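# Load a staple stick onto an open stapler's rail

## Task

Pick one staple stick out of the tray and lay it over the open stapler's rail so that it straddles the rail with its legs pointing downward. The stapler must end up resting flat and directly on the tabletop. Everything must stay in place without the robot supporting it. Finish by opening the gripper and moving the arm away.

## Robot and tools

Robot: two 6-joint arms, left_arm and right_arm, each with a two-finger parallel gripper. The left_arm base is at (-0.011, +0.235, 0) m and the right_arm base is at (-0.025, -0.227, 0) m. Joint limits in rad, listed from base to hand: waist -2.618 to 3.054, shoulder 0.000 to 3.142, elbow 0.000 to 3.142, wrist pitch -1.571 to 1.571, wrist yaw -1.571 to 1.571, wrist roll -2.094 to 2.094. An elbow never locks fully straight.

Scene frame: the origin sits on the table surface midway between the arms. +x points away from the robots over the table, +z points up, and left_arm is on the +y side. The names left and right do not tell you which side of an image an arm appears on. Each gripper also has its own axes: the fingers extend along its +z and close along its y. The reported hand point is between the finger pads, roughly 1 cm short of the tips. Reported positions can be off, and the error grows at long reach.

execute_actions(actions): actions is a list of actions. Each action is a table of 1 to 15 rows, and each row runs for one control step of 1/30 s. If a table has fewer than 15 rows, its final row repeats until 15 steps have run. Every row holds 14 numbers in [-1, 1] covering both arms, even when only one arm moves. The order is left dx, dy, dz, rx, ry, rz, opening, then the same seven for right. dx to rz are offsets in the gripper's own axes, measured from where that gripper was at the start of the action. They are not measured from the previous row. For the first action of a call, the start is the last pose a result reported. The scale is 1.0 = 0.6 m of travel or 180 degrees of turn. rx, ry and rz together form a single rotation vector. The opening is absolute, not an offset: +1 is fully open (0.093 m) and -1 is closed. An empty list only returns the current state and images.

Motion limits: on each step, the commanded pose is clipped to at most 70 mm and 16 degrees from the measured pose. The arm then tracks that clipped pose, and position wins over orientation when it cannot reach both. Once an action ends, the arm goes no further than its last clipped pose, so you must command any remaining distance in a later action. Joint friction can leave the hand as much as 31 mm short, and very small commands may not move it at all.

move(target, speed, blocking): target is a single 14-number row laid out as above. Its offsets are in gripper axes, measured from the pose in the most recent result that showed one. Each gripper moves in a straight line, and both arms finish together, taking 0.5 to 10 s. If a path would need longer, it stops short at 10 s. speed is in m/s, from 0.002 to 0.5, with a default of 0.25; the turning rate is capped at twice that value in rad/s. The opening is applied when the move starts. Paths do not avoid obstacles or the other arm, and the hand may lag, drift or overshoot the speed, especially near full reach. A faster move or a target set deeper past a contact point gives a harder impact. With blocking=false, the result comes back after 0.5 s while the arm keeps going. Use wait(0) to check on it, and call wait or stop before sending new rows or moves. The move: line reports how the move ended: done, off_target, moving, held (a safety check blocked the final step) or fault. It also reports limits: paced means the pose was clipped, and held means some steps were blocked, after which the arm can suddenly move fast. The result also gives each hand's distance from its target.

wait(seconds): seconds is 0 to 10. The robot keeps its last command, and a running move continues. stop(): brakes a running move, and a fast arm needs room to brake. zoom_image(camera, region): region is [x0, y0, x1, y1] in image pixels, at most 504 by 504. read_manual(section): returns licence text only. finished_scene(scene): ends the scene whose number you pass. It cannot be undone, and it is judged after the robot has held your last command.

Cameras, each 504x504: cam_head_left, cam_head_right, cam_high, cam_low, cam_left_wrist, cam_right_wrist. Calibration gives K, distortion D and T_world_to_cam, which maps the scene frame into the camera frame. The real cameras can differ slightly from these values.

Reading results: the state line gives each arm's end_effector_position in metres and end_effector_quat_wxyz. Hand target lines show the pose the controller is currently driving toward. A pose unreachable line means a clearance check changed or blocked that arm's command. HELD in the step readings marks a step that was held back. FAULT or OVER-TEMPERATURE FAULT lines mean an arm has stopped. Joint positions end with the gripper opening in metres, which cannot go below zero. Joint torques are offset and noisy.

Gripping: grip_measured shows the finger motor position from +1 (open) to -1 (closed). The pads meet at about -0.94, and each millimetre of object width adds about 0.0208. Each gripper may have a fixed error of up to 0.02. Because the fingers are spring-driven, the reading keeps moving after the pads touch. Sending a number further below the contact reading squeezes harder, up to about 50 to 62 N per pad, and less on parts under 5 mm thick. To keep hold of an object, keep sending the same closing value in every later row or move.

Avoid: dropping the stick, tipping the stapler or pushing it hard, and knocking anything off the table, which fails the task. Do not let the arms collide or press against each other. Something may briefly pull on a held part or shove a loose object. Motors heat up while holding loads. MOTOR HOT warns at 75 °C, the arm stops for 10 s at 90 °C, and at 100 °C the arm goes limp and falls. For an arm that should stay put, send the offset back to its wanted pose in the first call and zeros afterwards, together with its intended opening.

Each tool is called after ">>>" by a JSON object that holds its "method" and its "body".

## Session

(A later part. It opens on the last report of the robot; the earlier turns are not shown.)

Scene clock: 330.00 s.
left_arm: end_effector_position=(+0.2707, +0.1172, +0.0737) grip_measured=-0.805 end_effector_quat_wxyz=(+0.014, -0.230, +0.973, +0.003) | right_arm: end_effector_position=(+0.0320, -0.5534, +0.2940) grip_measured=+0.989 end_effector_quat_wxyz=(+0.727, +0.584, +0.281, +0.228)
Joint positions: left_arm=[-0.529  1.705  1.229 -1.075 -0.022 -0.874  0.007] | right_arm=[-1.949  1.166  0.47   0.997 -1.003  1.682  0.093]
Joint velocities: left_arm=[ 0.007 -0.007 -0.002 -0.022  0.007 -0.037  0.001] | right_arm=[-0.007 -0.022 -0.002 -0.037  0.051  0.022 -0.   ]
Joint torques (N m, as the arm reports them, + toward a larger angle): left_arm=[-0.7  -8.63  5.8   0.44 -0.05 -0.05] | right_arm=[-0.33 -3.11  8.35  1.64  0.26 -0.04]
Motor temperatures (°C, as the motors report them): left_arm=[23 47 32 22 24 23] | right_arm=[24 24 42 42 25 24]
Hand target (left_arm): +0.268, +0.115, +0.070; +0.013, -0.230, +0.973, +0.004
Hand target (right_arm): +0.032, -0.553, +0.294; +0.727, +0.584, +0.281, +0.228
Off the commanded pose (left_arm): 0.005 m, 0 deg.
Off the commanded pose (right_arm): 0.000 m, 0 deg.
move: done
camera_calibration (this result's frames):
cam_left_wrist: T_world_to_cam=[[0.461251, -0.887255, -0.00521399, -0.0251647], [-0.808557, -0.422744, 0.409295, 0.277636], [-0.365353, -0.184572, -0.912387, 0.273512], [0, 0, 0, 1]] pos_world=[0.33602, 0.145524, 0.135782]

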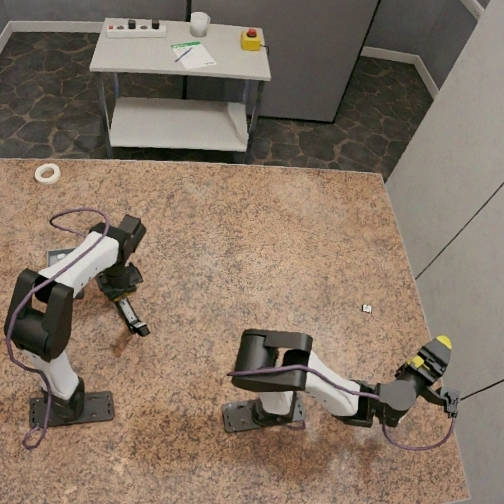

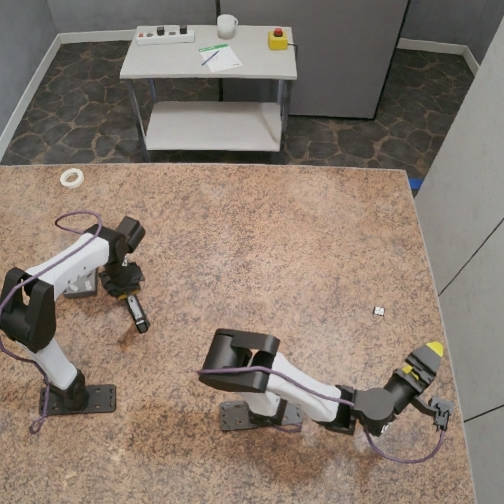

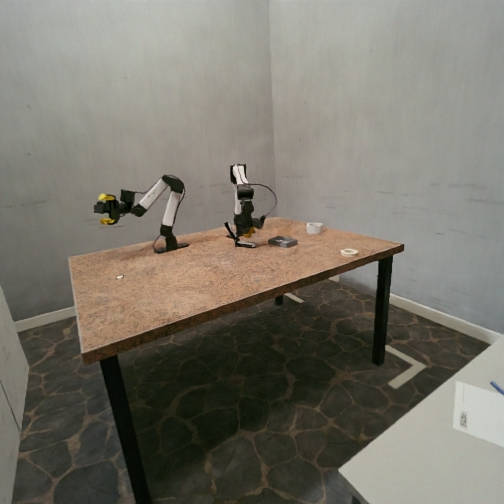

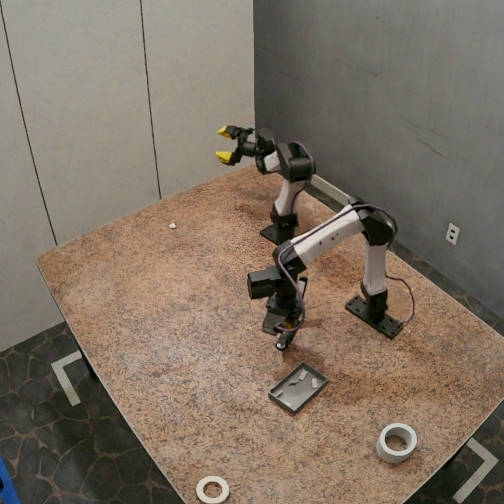

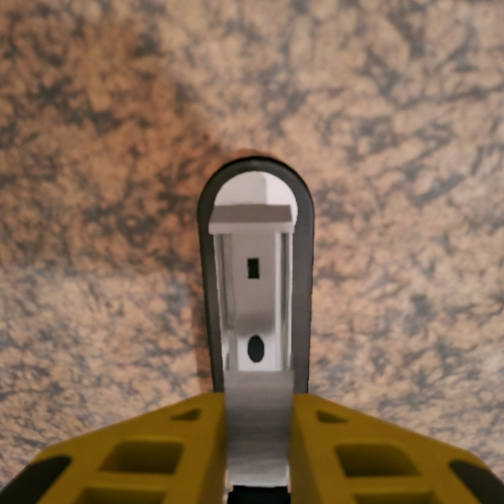

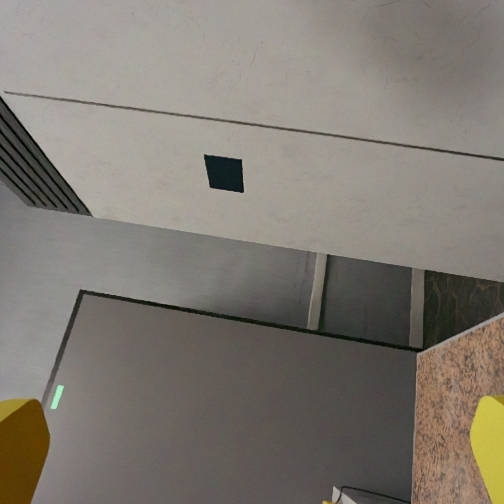

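>>> {"method": "move", "body": {"target": [0,0,0.035,0,0,-0.006,-0.82,0,0,0,0,0,0,1], "speed": 0.03}}

>>> {"method": "zoom_image", "body": {"camera": "cam_left_wrist", "region": [150, 250, 370, 504]}}

>>> {"method": "zoom_image", "body": {"camera": "cam_high", "region": [210, 200, 290, 260]}}

Scene clock: 337.83 s.
left_arm: end_effector_position=(+0.2724, +0.1165, +0.0584) grip_measured=-0.805 end_effector_quat_wxyz=(+0.018, -0.234, +0.972, +0.000) | right_arm: end_effector_position=(+0.0320, -0.5534, +0.2940) grip_measured=+0.989 end_effector_quat_wxyz=(+0.727, +0.584, +0.281, +0.228)
Joint positions: left_arm=[-0.529  1.719  1.182 -1.005 -0.022 -0.881  0.007] | right_arm=[-1.949  1.166  0.47   0.997 -1.003  1.682  0.093]
Joint velocities: left_arm=[-0.007  0.002  0.007  0.051 -0.037 -0.051  0.   ] | right_arm=[ 0.017  0.002 -0.007 -0.007  0.007 -0.007 -0.002]
Joint torques (N m, as the arm reports them, + toward a larger angle): left_arm=[ 0.33 -8.    5.67  0.45 -0.05 -0.03] | right_arm=[-0.16 -3.04  8.38  1.62  0.25 -0.03]
Motor temperatures (°C, as the motors report them): left_arm=[23 45 31 22 24 24] | right_arm=[24 24 42 42 25 24]
Hand target (left_arm): +0.271, +0.118, +0.053; +0.014, -0.240, +0.971, +0.003
Hand target (right_arm): +0.032, -0.553, +0.294; +0.727, +0.584, +0.281, +0.228
Off the commanded pose (left_arm): 0.006 m, 1 deg.
Off the commanded pose (right_arm): 0.000 m, 0 deg.
move: done
camera_calibration (this result's frames):
cam_left_wrist: T_world_to_cam=[[0.467342, -0.884074, 0.0021349, -0.0291373], [-0.809088, -0.426727, 0.40408, 0.285878], [-0.356326, -0.190571, -0.914721, 0.258393], [0, 0, 0, 1]] pos_world=[0.33699, 0.145475, 0.120901]

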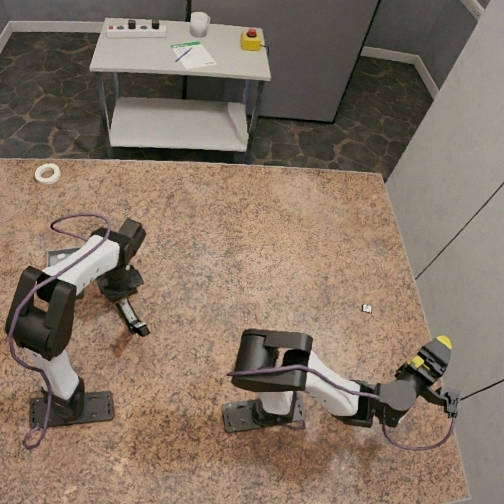

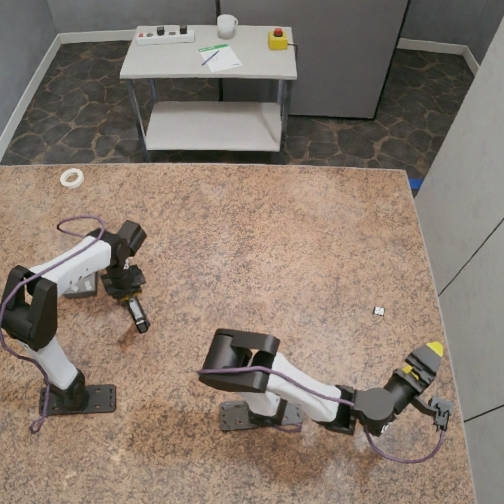

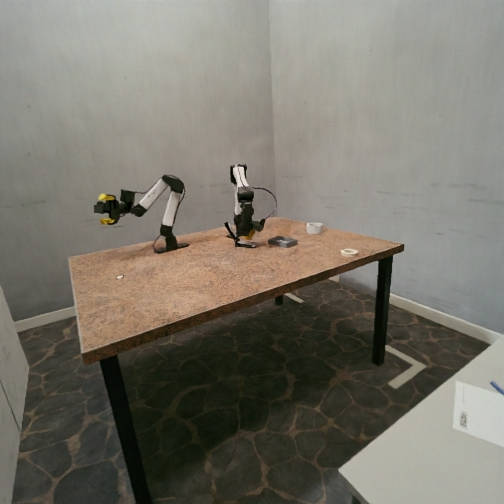

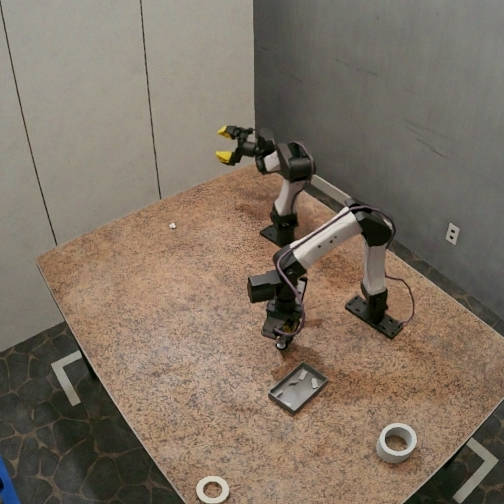

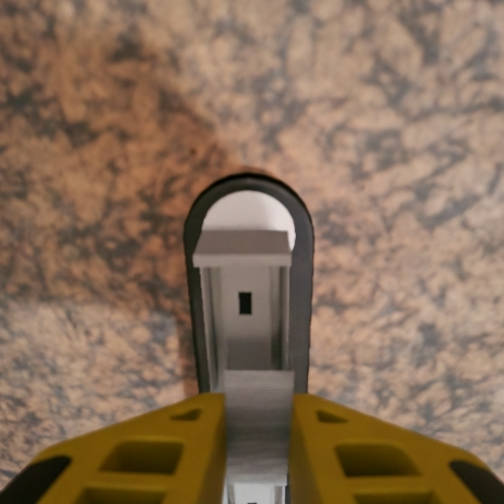

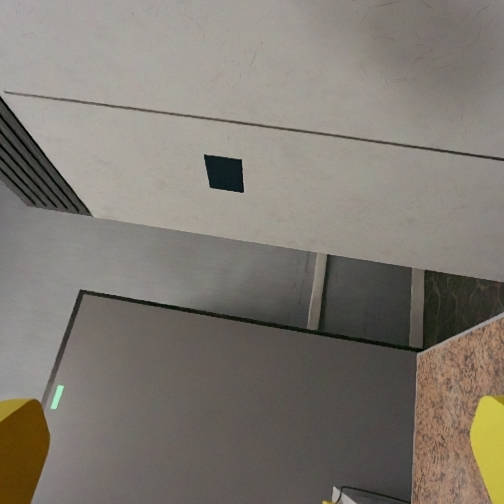

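Region (150, 250, 370, 504) of cam_left_wrist's 504x504 image, scaled by 1.984, with more detail than that image has; it fills the left 437 columns of this view, and the rest is white.

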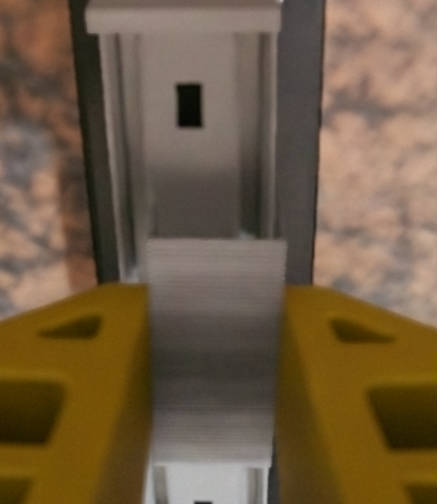

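Region (210, 200, 290, 260) of cam_high's 504x504 image, scaled by 6.300, with more detail than that image has; it fills the top 378 rows of this view, and the rest is white.

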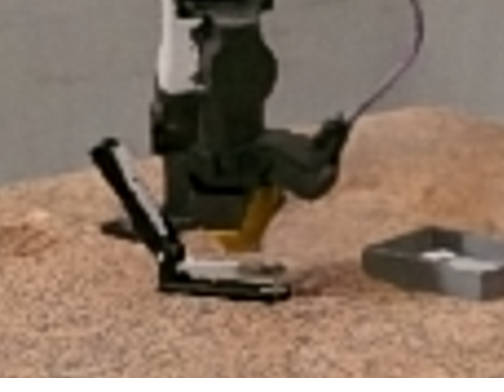

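>>> {"method": "move", "body": {"target": [0,0.004,0.012,0,0,-0.02,-0.82,0,0,0,0,0,0,1], "speed": 0.02}}

>>> {"method": "zoom_image", "body": {"camera": "cam_left_wrist", "region": [150, 250, 370, 504]}}

Scene clock: 350.00 s.
left_arm: end_effector_position=(+0.2729, +0.1162, +0.0555) grip_measured=-0.805 end_effector_quat_wxyz=(+0.020, -0.256, +0.966, -0.002) | right_arm: end_effector_position=(+0.0320, -0.5534, +0.2940) grip_measured=+0.989 end_effector_quat_wxyz=(+0.727, +0.584, +0.281, +0.228)
Joint positions: left_arm=[-0.529  1.719  1.169 -0.986 -0.022 -0.927  0.007] | right_arm=[-1.949  1.166  0.47   0.997 -1.003  1.682  0.093]
Joint velocities: left_arm=[-0.007 -0.007 -0.007 -0.037  0.022 -0.11   0.   ] | right_arm=[-0.002 -0.012  0.002 -0.007 -0.022  0.066 -0.   ]
Joint torques (N m, as the arm reports them, + toward a larger angle): left_arm=[ 0.63 -8.67  5.64  0.44 -0.07 -0.05] | right_arm=[-0.2  -3.08  8.42  1.63  0.22 -0.02]
Motor temperatures (°C, as the motors report them): left_arm=[23 43 31 22 24 24] | right_arm=[24 24 42 42 25 24]
Hand target (left_arm): +0.272, +0.119, +0.051; +0.018, -0.264, +0.964, -0.000
Hand target (right_arm): +0.032, -0.553, +0.294; +0.727, +0.584, +0.281, +0.228
Off the commanded pose (left_arm): 0.005 m, 1 deg.
Off the commanded pose (right_arm): 0.000 m, 0 deg.
move: done
camera_calibration (this result's frames):
cam_left_wrist: T_world_to_cam=[[0.507247, -0.861757, 0.00866147, -0.0434147], [-0.791161, -0.461661, 0.401165, 0.286696], [-0.341708, -0.210342, -0.915965, 0.254265], [0, 0, 0, 1]] pos_world=[0.335729, 0.148426, 0.118262]

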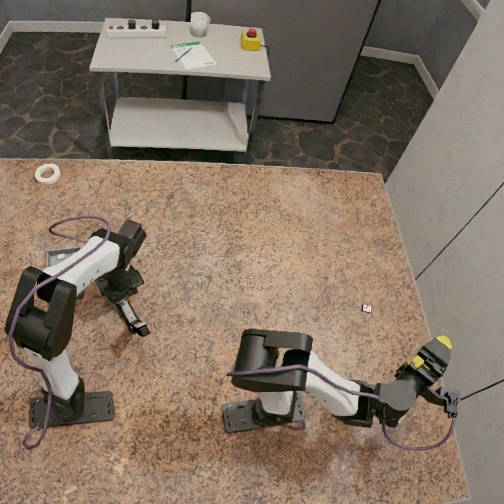

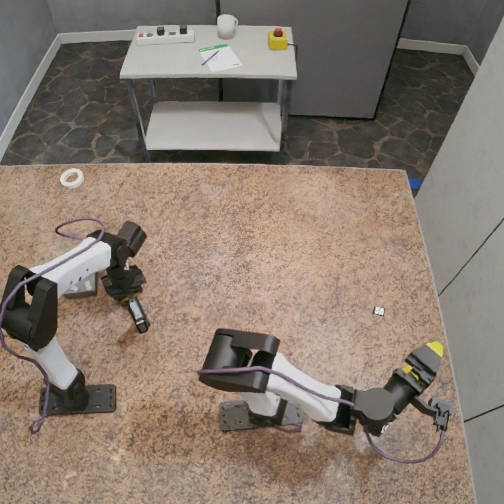

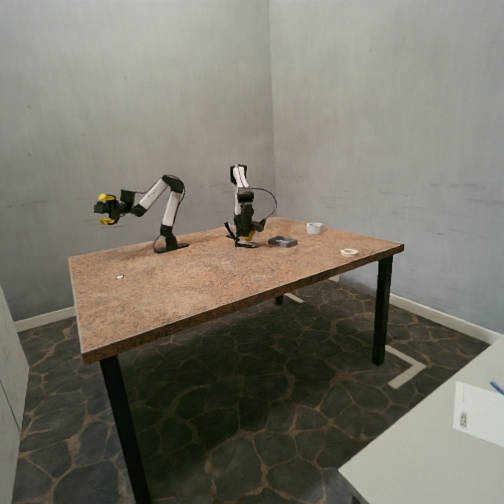

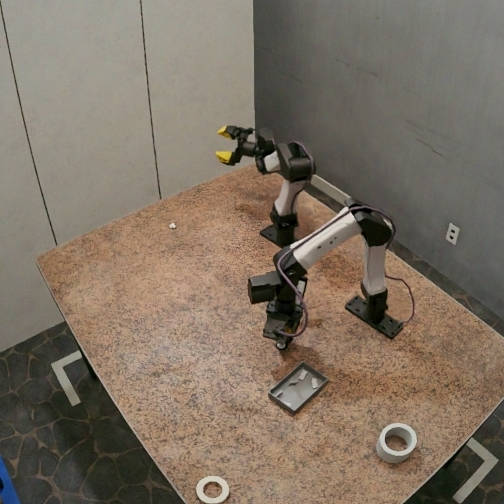

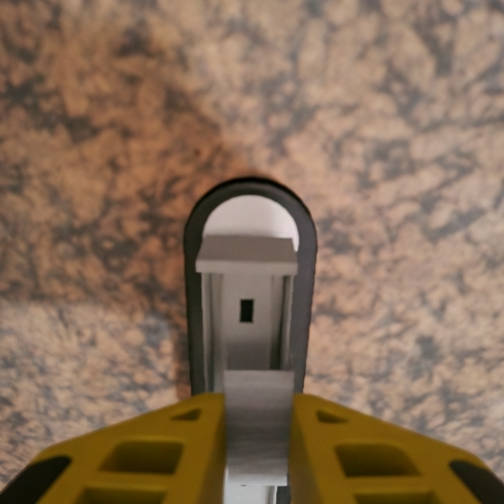

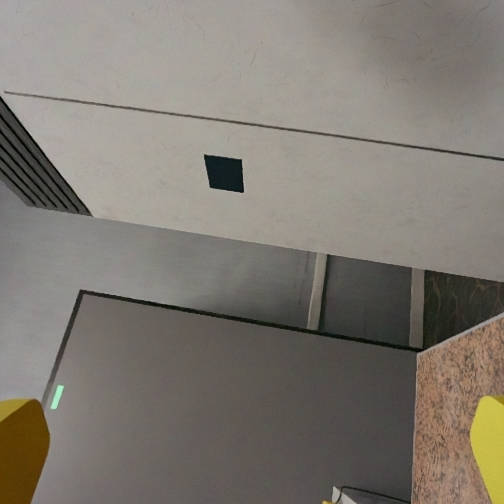

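Region (150, 250, 370, 504) of cam_left_wrist's 504x504 image, scaled by 1.984, with more detail than that image has; it fills the left 437 columns of this view, and the rest is white.

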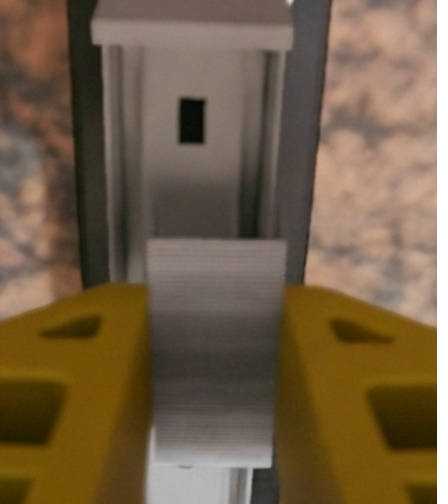

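>>> {"method": "execute_actions", "body": {"actions": [[[0,0.012,0,0,0,0,-0.82,0,0,0,0,0,0,1]]]}}

>>> {"method": "zoom_image", "body": {"camera": "cam_left_wrist", "region": [150, 250, 370, 504]}}

Scene clock: 356.03 s.
left_arm: end_effector_position=(+0.2707, +0.1172, +0.0546) grip_measured=-0.805 end_effector_quat_wxyz=(+0.019, -0.254, +0.967, -0.001) | right_arm: end_effector_position=(+0.0320, -0.5534, +0.2940) grip_measured=+0.989 end_effector_quat_wxyz=(+0.727, +0.584, +0.281, +0.228)
Joint positions: left_arm=[-0.529  1.714  1.16  -0.984 -0.022 -0.923  0.007] | right_arm=[-1.949  1.166  0.47   0.997 -1.003  1.682  0.093]
Joint velocities: left_arm=[-0.002  0.002  0.002 -0.007  0.007 -0.051  0.   ] | right_arm=[-0.027 -0.002  0.002 -0.051 -0.051  0.022  0.001]
Joint torques (N m, as the arm reports them, + toward a larger angle): left_arm=[  1.37 -10.33   5.67   0.4   -0.04   0.12] | right_arm=[-0.26 -3.02  8.41  1.63  0.23 -0.02]
Motor temperatures (°C, as the motors report them): left_arm=[23 43 31 22 24 24] | right_arm=[24 24 42 42 25 24]
Hand target (left_arm): +0.269, +0.123, +0.055; +0.020, -0.256, +0.966, -0.002
Hand target (right_arm): +0.032, -0.553, +0.294; +0.727, +0.584, +0.281, +0.228
Off the commanded pose (left_arm): 0.006 m, 0 deg.
Off the commanded pose (right_arm): 0.000 m, 0 deg.
Step readings (end_effector_position):
0: left_arm (+0.2731, +0.1162, +0.0555) | right_arm (+0.0320, -0.5534, +0.2940)
1: left_arm (+0.2729, +0.1163, +0.0554) | right_arm (+0.0320, -0.5534, +0.2940)
2: left_arm (+0.2723, +0.1165, +0.0551) | right_arm (+0.0320, -0.5534, +0.2940)
4: left_arm (+0.2711, +0.1170, +0.0547) | right_arm (+0.0320, -0.5534, +0.2940)
8: left_arm (+0.2707, +0.1172, +0.0546) | right_arm (+0.0320, -0.5534, +0.2940)
15: end_effector_position above
camera_calibration (this result's frames):
cam_left_wrist: T_world_to_cam=[[0.503648, -0.863886, 0.00634901, -0.0401195], [-0.792095, -0.458835, 0.402562, 0.28561], [-0.344854, -0.207778, -0.915371, 0.253395], [0, 0, 0, 1]] pos_world=[0.333821, 0.149039, 0.117229]

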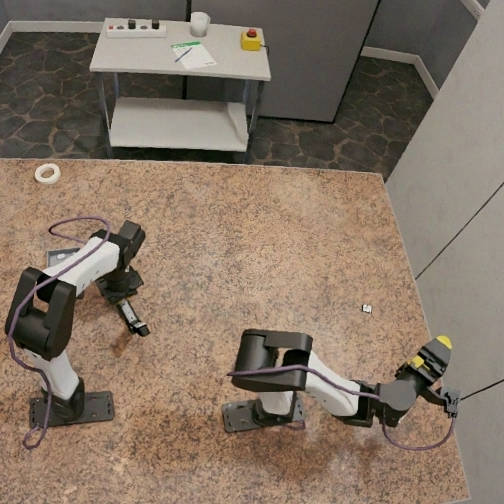

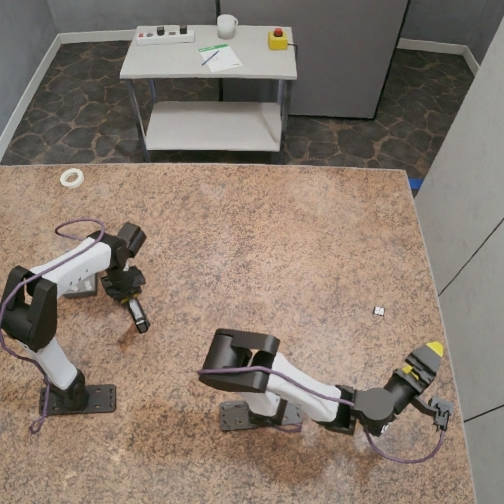

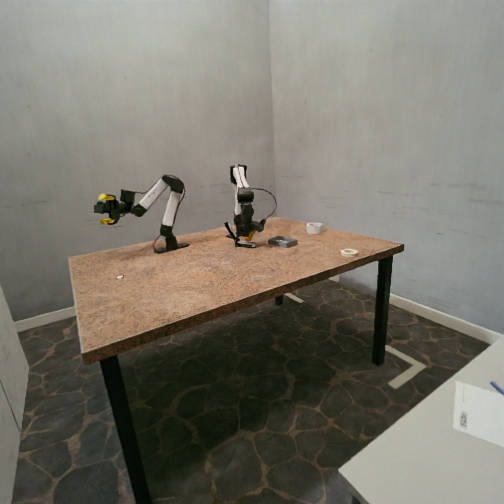

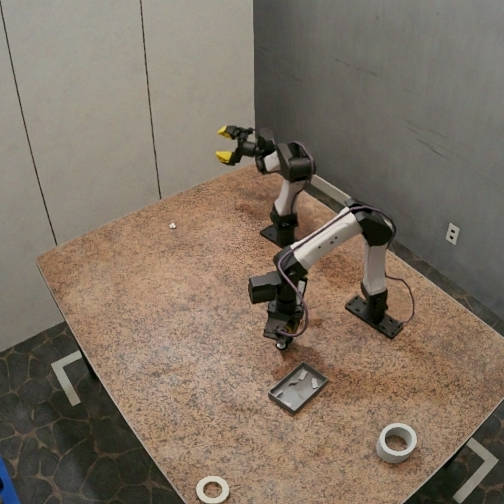

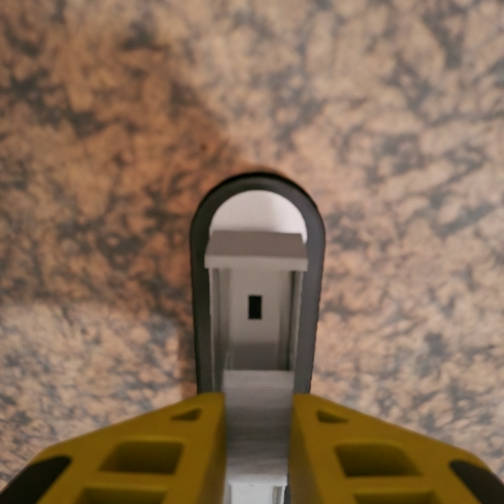

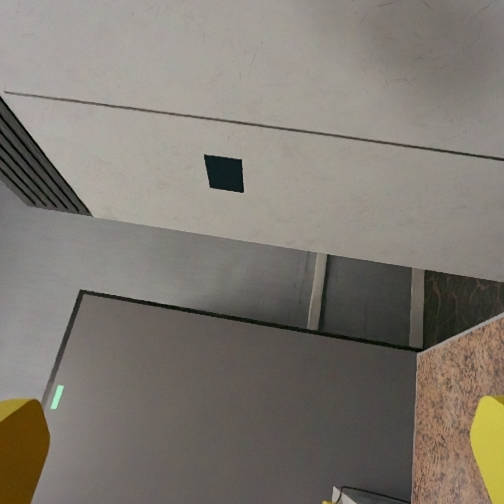

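Region (150, 250, 370, 504) of cam_left_wrist's 504x504 image, scaled by 1.984, with more detail than that image has; it fills the left 437 columns of this view, and the rest is white.

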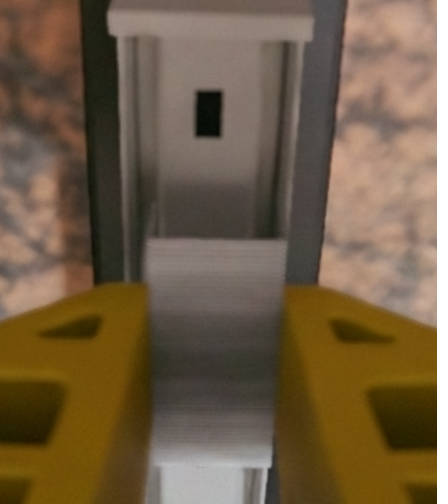

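>>> {"method": "execute_actions", "body": {"actions": [[[0,0.007,0.014,0,0,0,-0.82,0,0,0,0,0,0,1]]]}}

>>> {"method": "zoom_image", "body": {"camera": "cam_left_wrist", "region": [150, 250, 370, 504]}}

Scene clock: 362.17 s.
left_arm: end_effector_position=(+0.2693, +0.1178, +0.0491) grip_measured=-0.805 end_effector_quat_wxyz=(+0.020, -0.254, +0.967, -0.002) | right_arm: end_effector_position=(+0.0320, -0.5534, +0.2940) grip_measured=+0.989 end_effector_quat_wxyz=(+0.727, +0.584, +0.281, +0.228)
Joint positions: left_arm=[-0.529  1.714  1.137 -0.96  -0.022 -0.923  0.007] | right_arm=[-1.949  1.166  0.47   0.997 -1.003  1.682  0.093]
Joint velocities: left_arm=[ 0.002  0.022  0.007  0.007 -0.066 -0.081 -0.001] | right_arm=[-0.012 -0.017 -0.007 -0.007  0.007  0.051  0.001]
Joint torques (N m, as the arm reports them, + toward a larger angle): left_arm=[ 0.94 -8.83  5.71  0.46 -0.08  0.14] | right_arm=[-0.33 -2.99  8.38  1.63  0.25 -0.03]
Motor temperatures (°C, as the motors report them): left_arm=[23 43 31 22 24 24] | right_arm=[24 24 42 43 25 24]
Hand target (left_arm): +0.269, +0.121, +0.046; +0.019, -0.254, +0.967, -0.001
Hand target (right_arm): +0.032, -0.553, +0.294; +0.727, +0.584, +0.281, +0.228
Off the commanded pose (left_arm): 0.004 m, 0 deg.
Off the commanded pose (right_arm): 0.000 m, 0 deg.
Step readings (end_effector_position):
0: left_arm (+0.2707, +0.1172, +0.0546) | right_arm (+0.0320, -0.5534, +0.2940)
1: left_arm (+0.2708, +0.1172, +0.0538) | right_arm (+0.0320, -0.5534, +0.2940)
2: left_arm (+0.2706, +0.1172, +0.0526) | right_arm (+0.0320, -0.5534, +0.2940)
4: left_arm (+0.2686, +0.1181, +0.0501) | right_arm (+0.0320, -0.5534, +0.2940)
8: left_arm (+0.2681, +0.1183, +0.0491) | right_arm (+0.0320, -0.5534, +0.2940)
15: end_effector_position above
camera_calibration (this result's frames):
cam_left_wrist: T_world_to_cam=[[0.503641, -0.863883, 0.00727141, -0.0388631], [-0.792517, -0.458652, 0.401939, 0.287077], [-0.343893, -0.208196, -0.915637, 0.247833], [0, 0, 0, 1]] pos_world=[0.332315, 0.149693, 0.11182]

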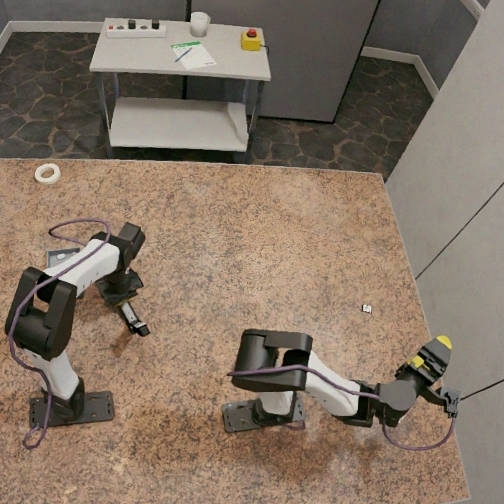

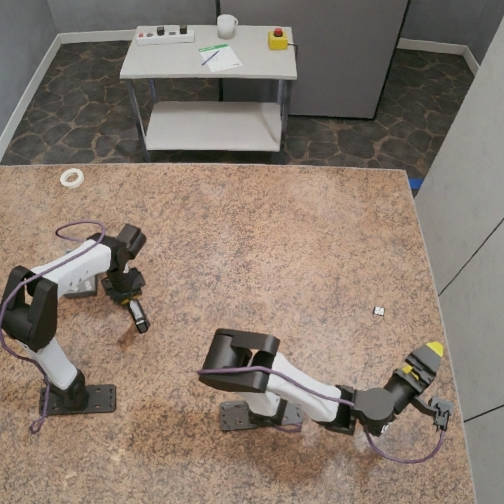

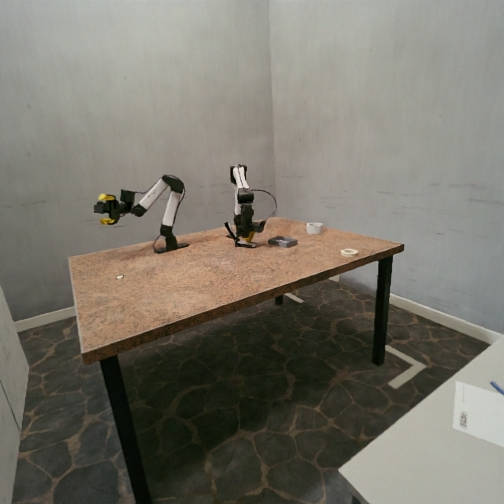

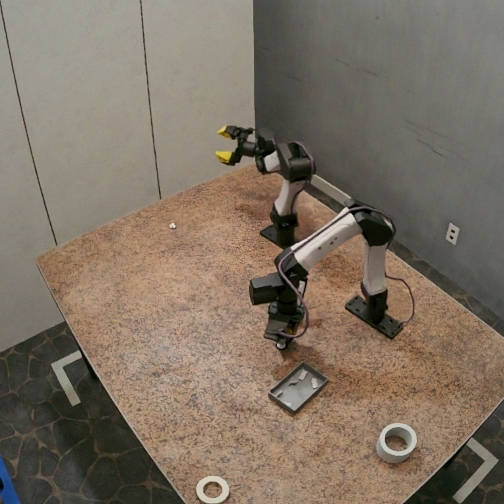

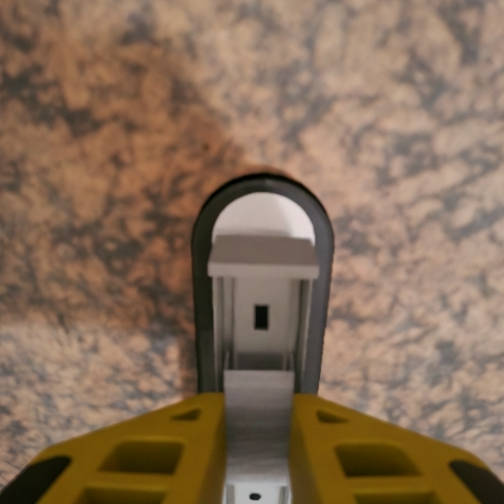

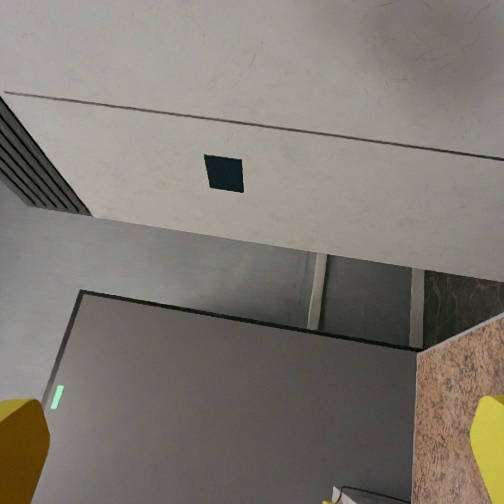

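Region (150, 250, 370, 504) of cam_left_wrist's 504x504 image, scaled by 1.984, with more detail than that image has; it fills the left 437 columns of this view, and the rest is white.

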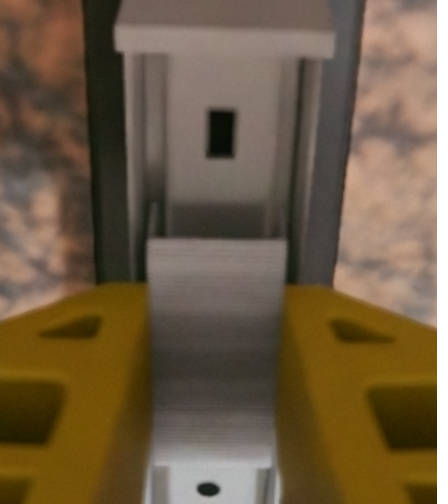

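>>> {"method": "execute_actions", "body": {"actions": [[[0,0,0.014,0,0,0.008,-0.82,0,0,0,0,0,0,1]]]}}

>>> {"method": "zoom_image", "body": {"camera": "cam_left_wrist", "region": [150, 250, 370, 504]}}

Scene clock: 374.23 s.
left_arm: end_effector_position=(+0.2720, +0.1166, +0.0475) grip_measured=-0.805 end_effector_quat_wxyz=(+0.026, -0.246, +0.969, -0.006) | right_arm: end_effector_position=(+0.0320, -0.5534, +0.2940) grip_measured=+0.989 end_effector_quat_wxyz=(+0.727, +0.584, +0.281, +0.228)
Joint positions: left_arm=[-0.529  1.714  1.129 -0.938 -0.022 -0.907  0.007] | right_arm=[-1.949  1.166  0.47   0.997 -1.003  1.682  0.093]
Joint velocities: left_arm=[ 0.007 -0.017 -0.017 -0.007 -0.081  0.022  0.   ] | right_arm=[-0.007  0.007 -0.022 -0.007  0.037 -0.007  0.   ]
Joint torques (N m, as the arm reports them, + toward a larger angle): left_arm=[ 0.2  -7.62  5.6   0.45 -0.04  0.13] | right_arm=[-0.35 -3.08  8.31  1.61  0.27 -0.05]
Motor temperatures (°C, as the motors report them): left_arm=[23 42 31 22 24 24] | right_arm=[24 24 43 43 25 24]
Hand target (left_arm): +0.269, +0.118, +0.041; +0.020, -0.242, +0.970, -0.001
Hand target (right_arm): +0.032, -0.553, +0.294; +0.727, +0.584, +0.281, +0.228
Off the commanded pose (left_arm): 0.007 m, 1 deg.
Off the commanded pose (right_arm): 0.000 m, 0 deg.
Step readings (end_effector_position):
0: left_arm (+0.2695, +0.1177, +0.0491) | right_arm (+0.0320, -0.5534, +0.2940)
1: left_arm (+0.2698, +0.1176, +0.0489) | right_arm (+0.0320, -0.5534, +0.2940)
2: left_arm (+0.2703, +0.1174, +0.0485) | right_arm (+0.0320, -0.5534, +0.2940)
4: left_arm (+0.2704, +0.1173, +0.0477) | right_arm (+0.0320, -0.5534, +0.2940)
8: left_arm (+0.2713, +0.1170, +0.0475) | right_arm (+0.0320, -0.5534, +0.2940)
15: end_effector_position above
camera_calibration (this result's frames):
cam_left_wrist: T_world_to_cam=[[0.489907, -0.871577, 0.0185372, -0.0371652], [-0.804972, -0.444101, 0.39344, 0.291435], [-0.334681, -0.207671, -0.919163, 0.244685], [0, 0, 0, 1]] pos_world=[0.334696, 0.147848, 0.110932]

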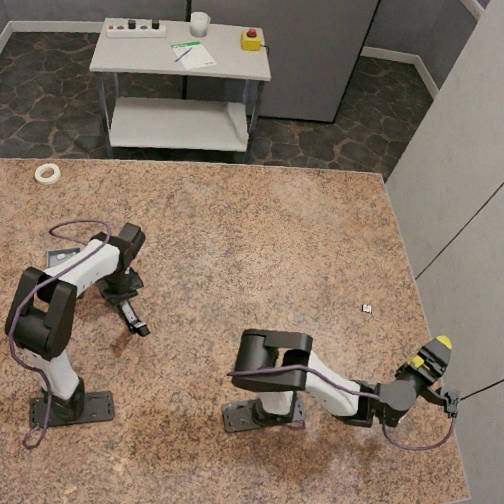

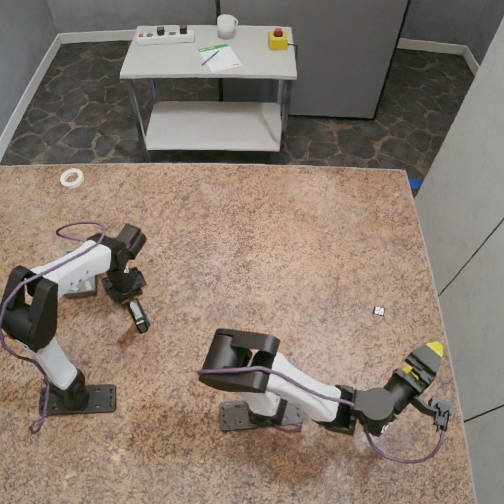

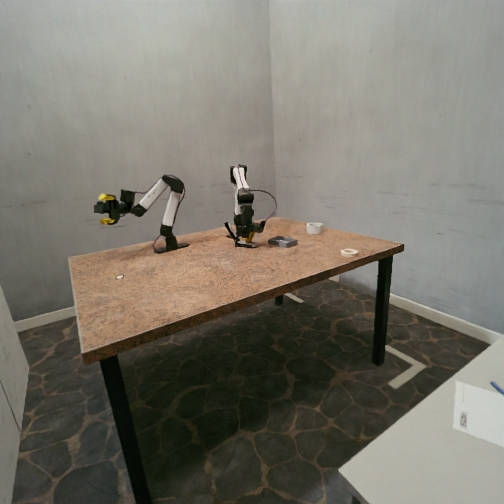

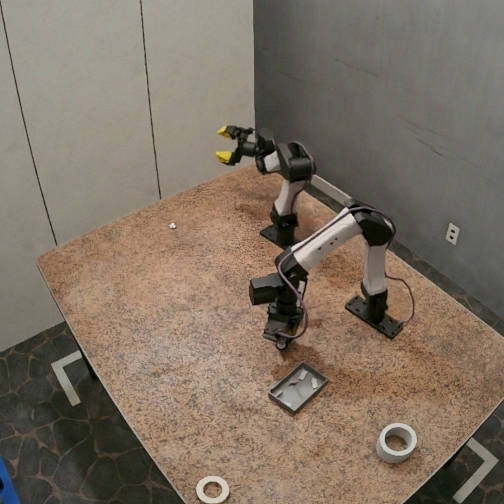

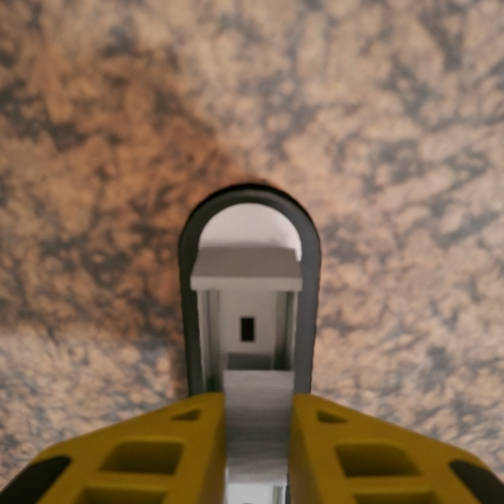

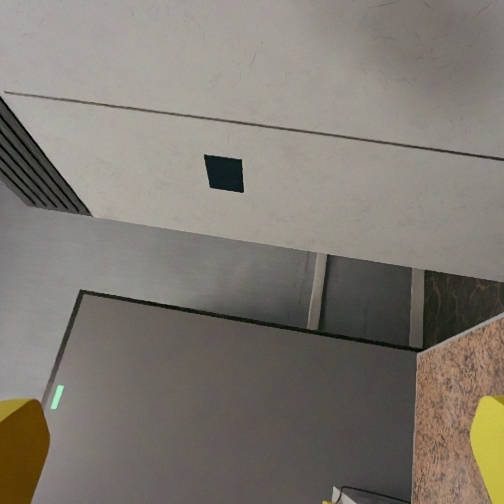

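Region (150, 250, 370, 504) of cam_left_wrist's 504x504 image, scaled by 1.984, with more detail than that image has; it fills the left 437 columns of this view, and the rest is white.

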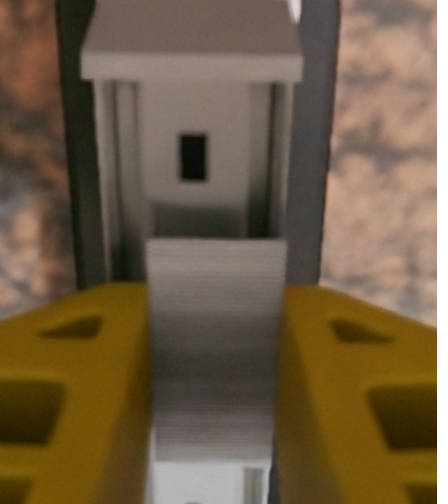

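>>> {"method": "execute_actions", "body": {"actions": [[[0,0.013,-0.003,0,0,0,-0.82,0,0,0,0,0,0,1]]]}}

>>> {"method": "zoom_image", "body": {"camera": "cam_left_wrist", "region": [150, 250, 370, 504]}}

Scene clock: 383.47 s.
left_arm: end_effector_position=(+0.2709, +0.1171, +0.0488) grip_measured=-0.805 end_effector_quat_wxyz=(+0.027, -0.244, +0.969, -0.007) | right_arm: end_effector_position=(+0.0320, -0.5534, +0.2940) grip_measured=+0.989 end_effector_quat_wxyz=(+0.727, +0.584, +0.281, +0.228)
Joint positions: left_arm=[-0.529  1.704  1.123 -0.938 -0.022 -0.901  0.007] | right_arm=[-1.949  1.166  0.47   0.997 -1.003  1.682  0.093]
Joint velocities: left_arm=[ 0.007 -0.017  0.002  0.022 -0.007 -0.022  0.   ] | right_arm=[-0.002  0.007  0.002 -0.066  0.007 -0.095 -0.   ]
Joint torques (N m, as the arm reports them, + toward a larger angle): left_arm=[  1.6  -10.11   5.59   0.37  -0.05   0.13] | right_arm=[-0.29 -3.12  8.49  1.62  0.24 -0.03]
Motor temperatures (°C, as the motors report them): left_arm=[23 41 31 22 24 24] | right_arm=[24 24 43 43 25 24]
Hand target (left_arm): +0.268, +0.123, +0.049; +0.026, -0.246, +0.969, -0.006
Hand target (right_arm): +0.032, -0.553, +0.294; +0.727, +0.584, +0.281, +0.228
Off the commanded pose (left_arm): 0.007 m, 0 deg.
Off the commanded pose (right_arm): 0.000 m, 0 deg.
Step readings (end_effector_position):
0: left_arm (+0.2722, +0.1166, +0.0476) | right_arm (+0.0320, -0.5534, +0.2940)
1: left_arm (+0.2720, +0.1166, +0.0477) | right_arm (+0.0320, -0.5534, +0.2940)
2: left_arm (+0.2716, +0.1168, +0.0479) | right_arm (+0.0320, -0.5534, +0.2940)
4: left_arm (+0.2710, +0.1171, +0.0484) | right_arm (+0.0320, -0.5534, +0.2940)
8: left_arm (+0.2709, +0.1171, +0.0488) | right_arm (+0.0320, -0.5534, +0.2940)
15: end_effector_position above
camera_calibration (this result's frames):
cam_left_wrist: T_world_to_cam=[[0.484843, -0.874335, 0.0215981, -0.0346175], [-0.809003, -0.438957, 0.390935, 0.290841], [-0.332328, -0.207015, -0.920165, 0.244859], [0, 0, 0, 1]] pos_world=[0.333449, 0.148089, 0.112358]

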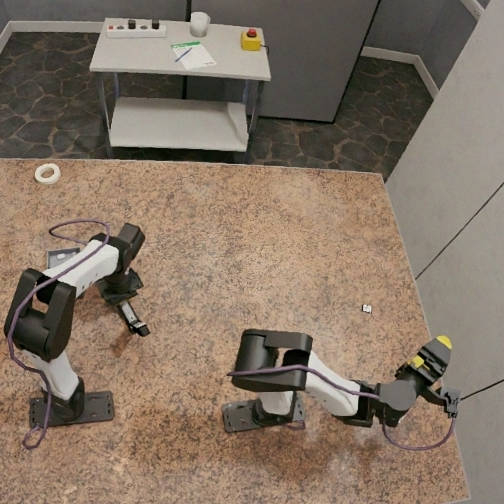

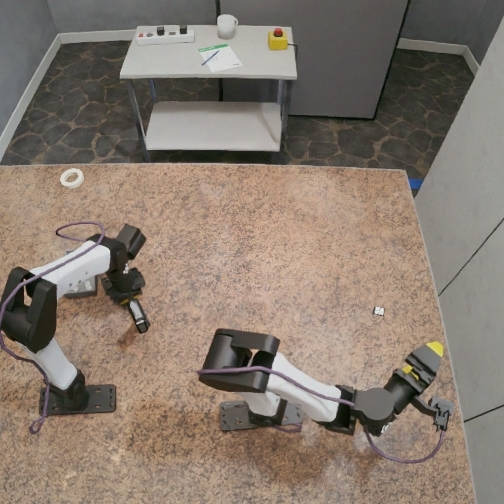

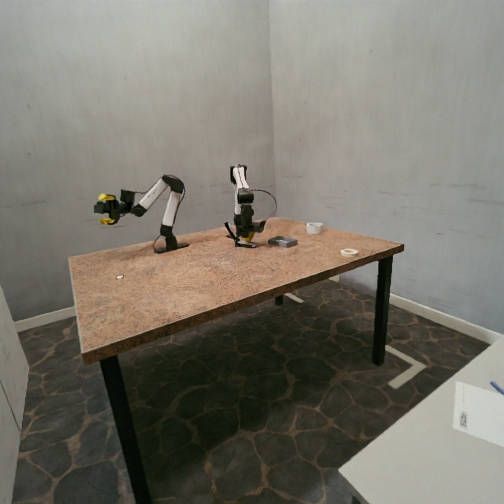

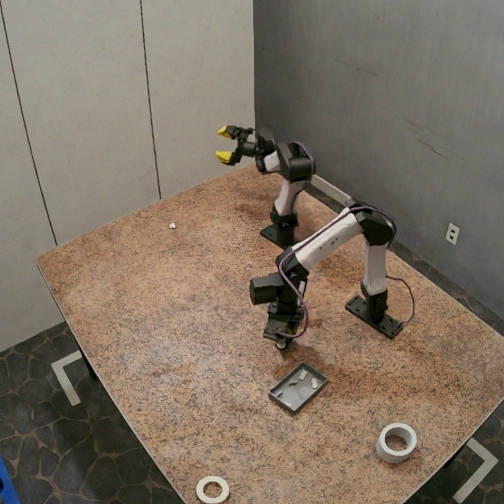

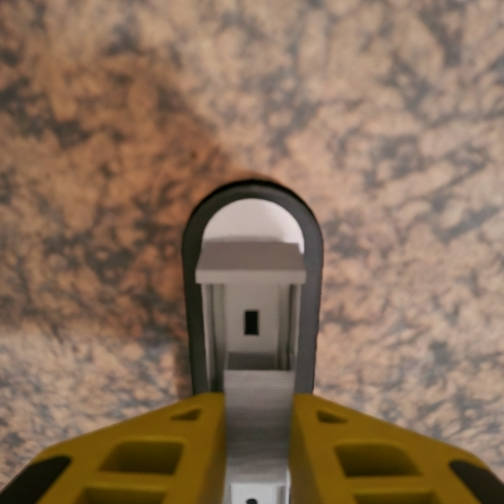

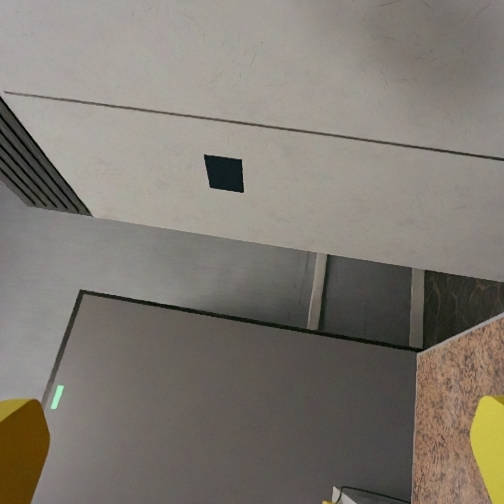

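Region (150, 250, 370, 504) of cam_left_wrist's 504x504 image, scaled by 1.984, with more detail than that image has; it fills the left 437 columns of this view, and the rest is white.

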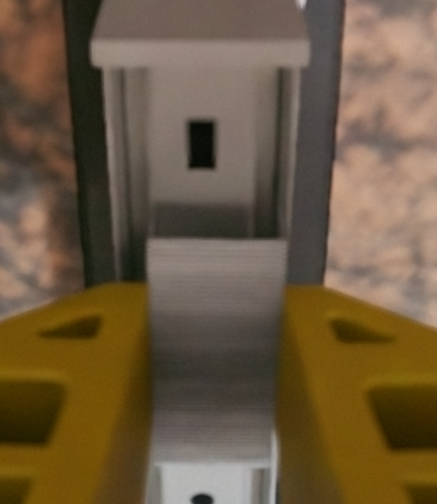

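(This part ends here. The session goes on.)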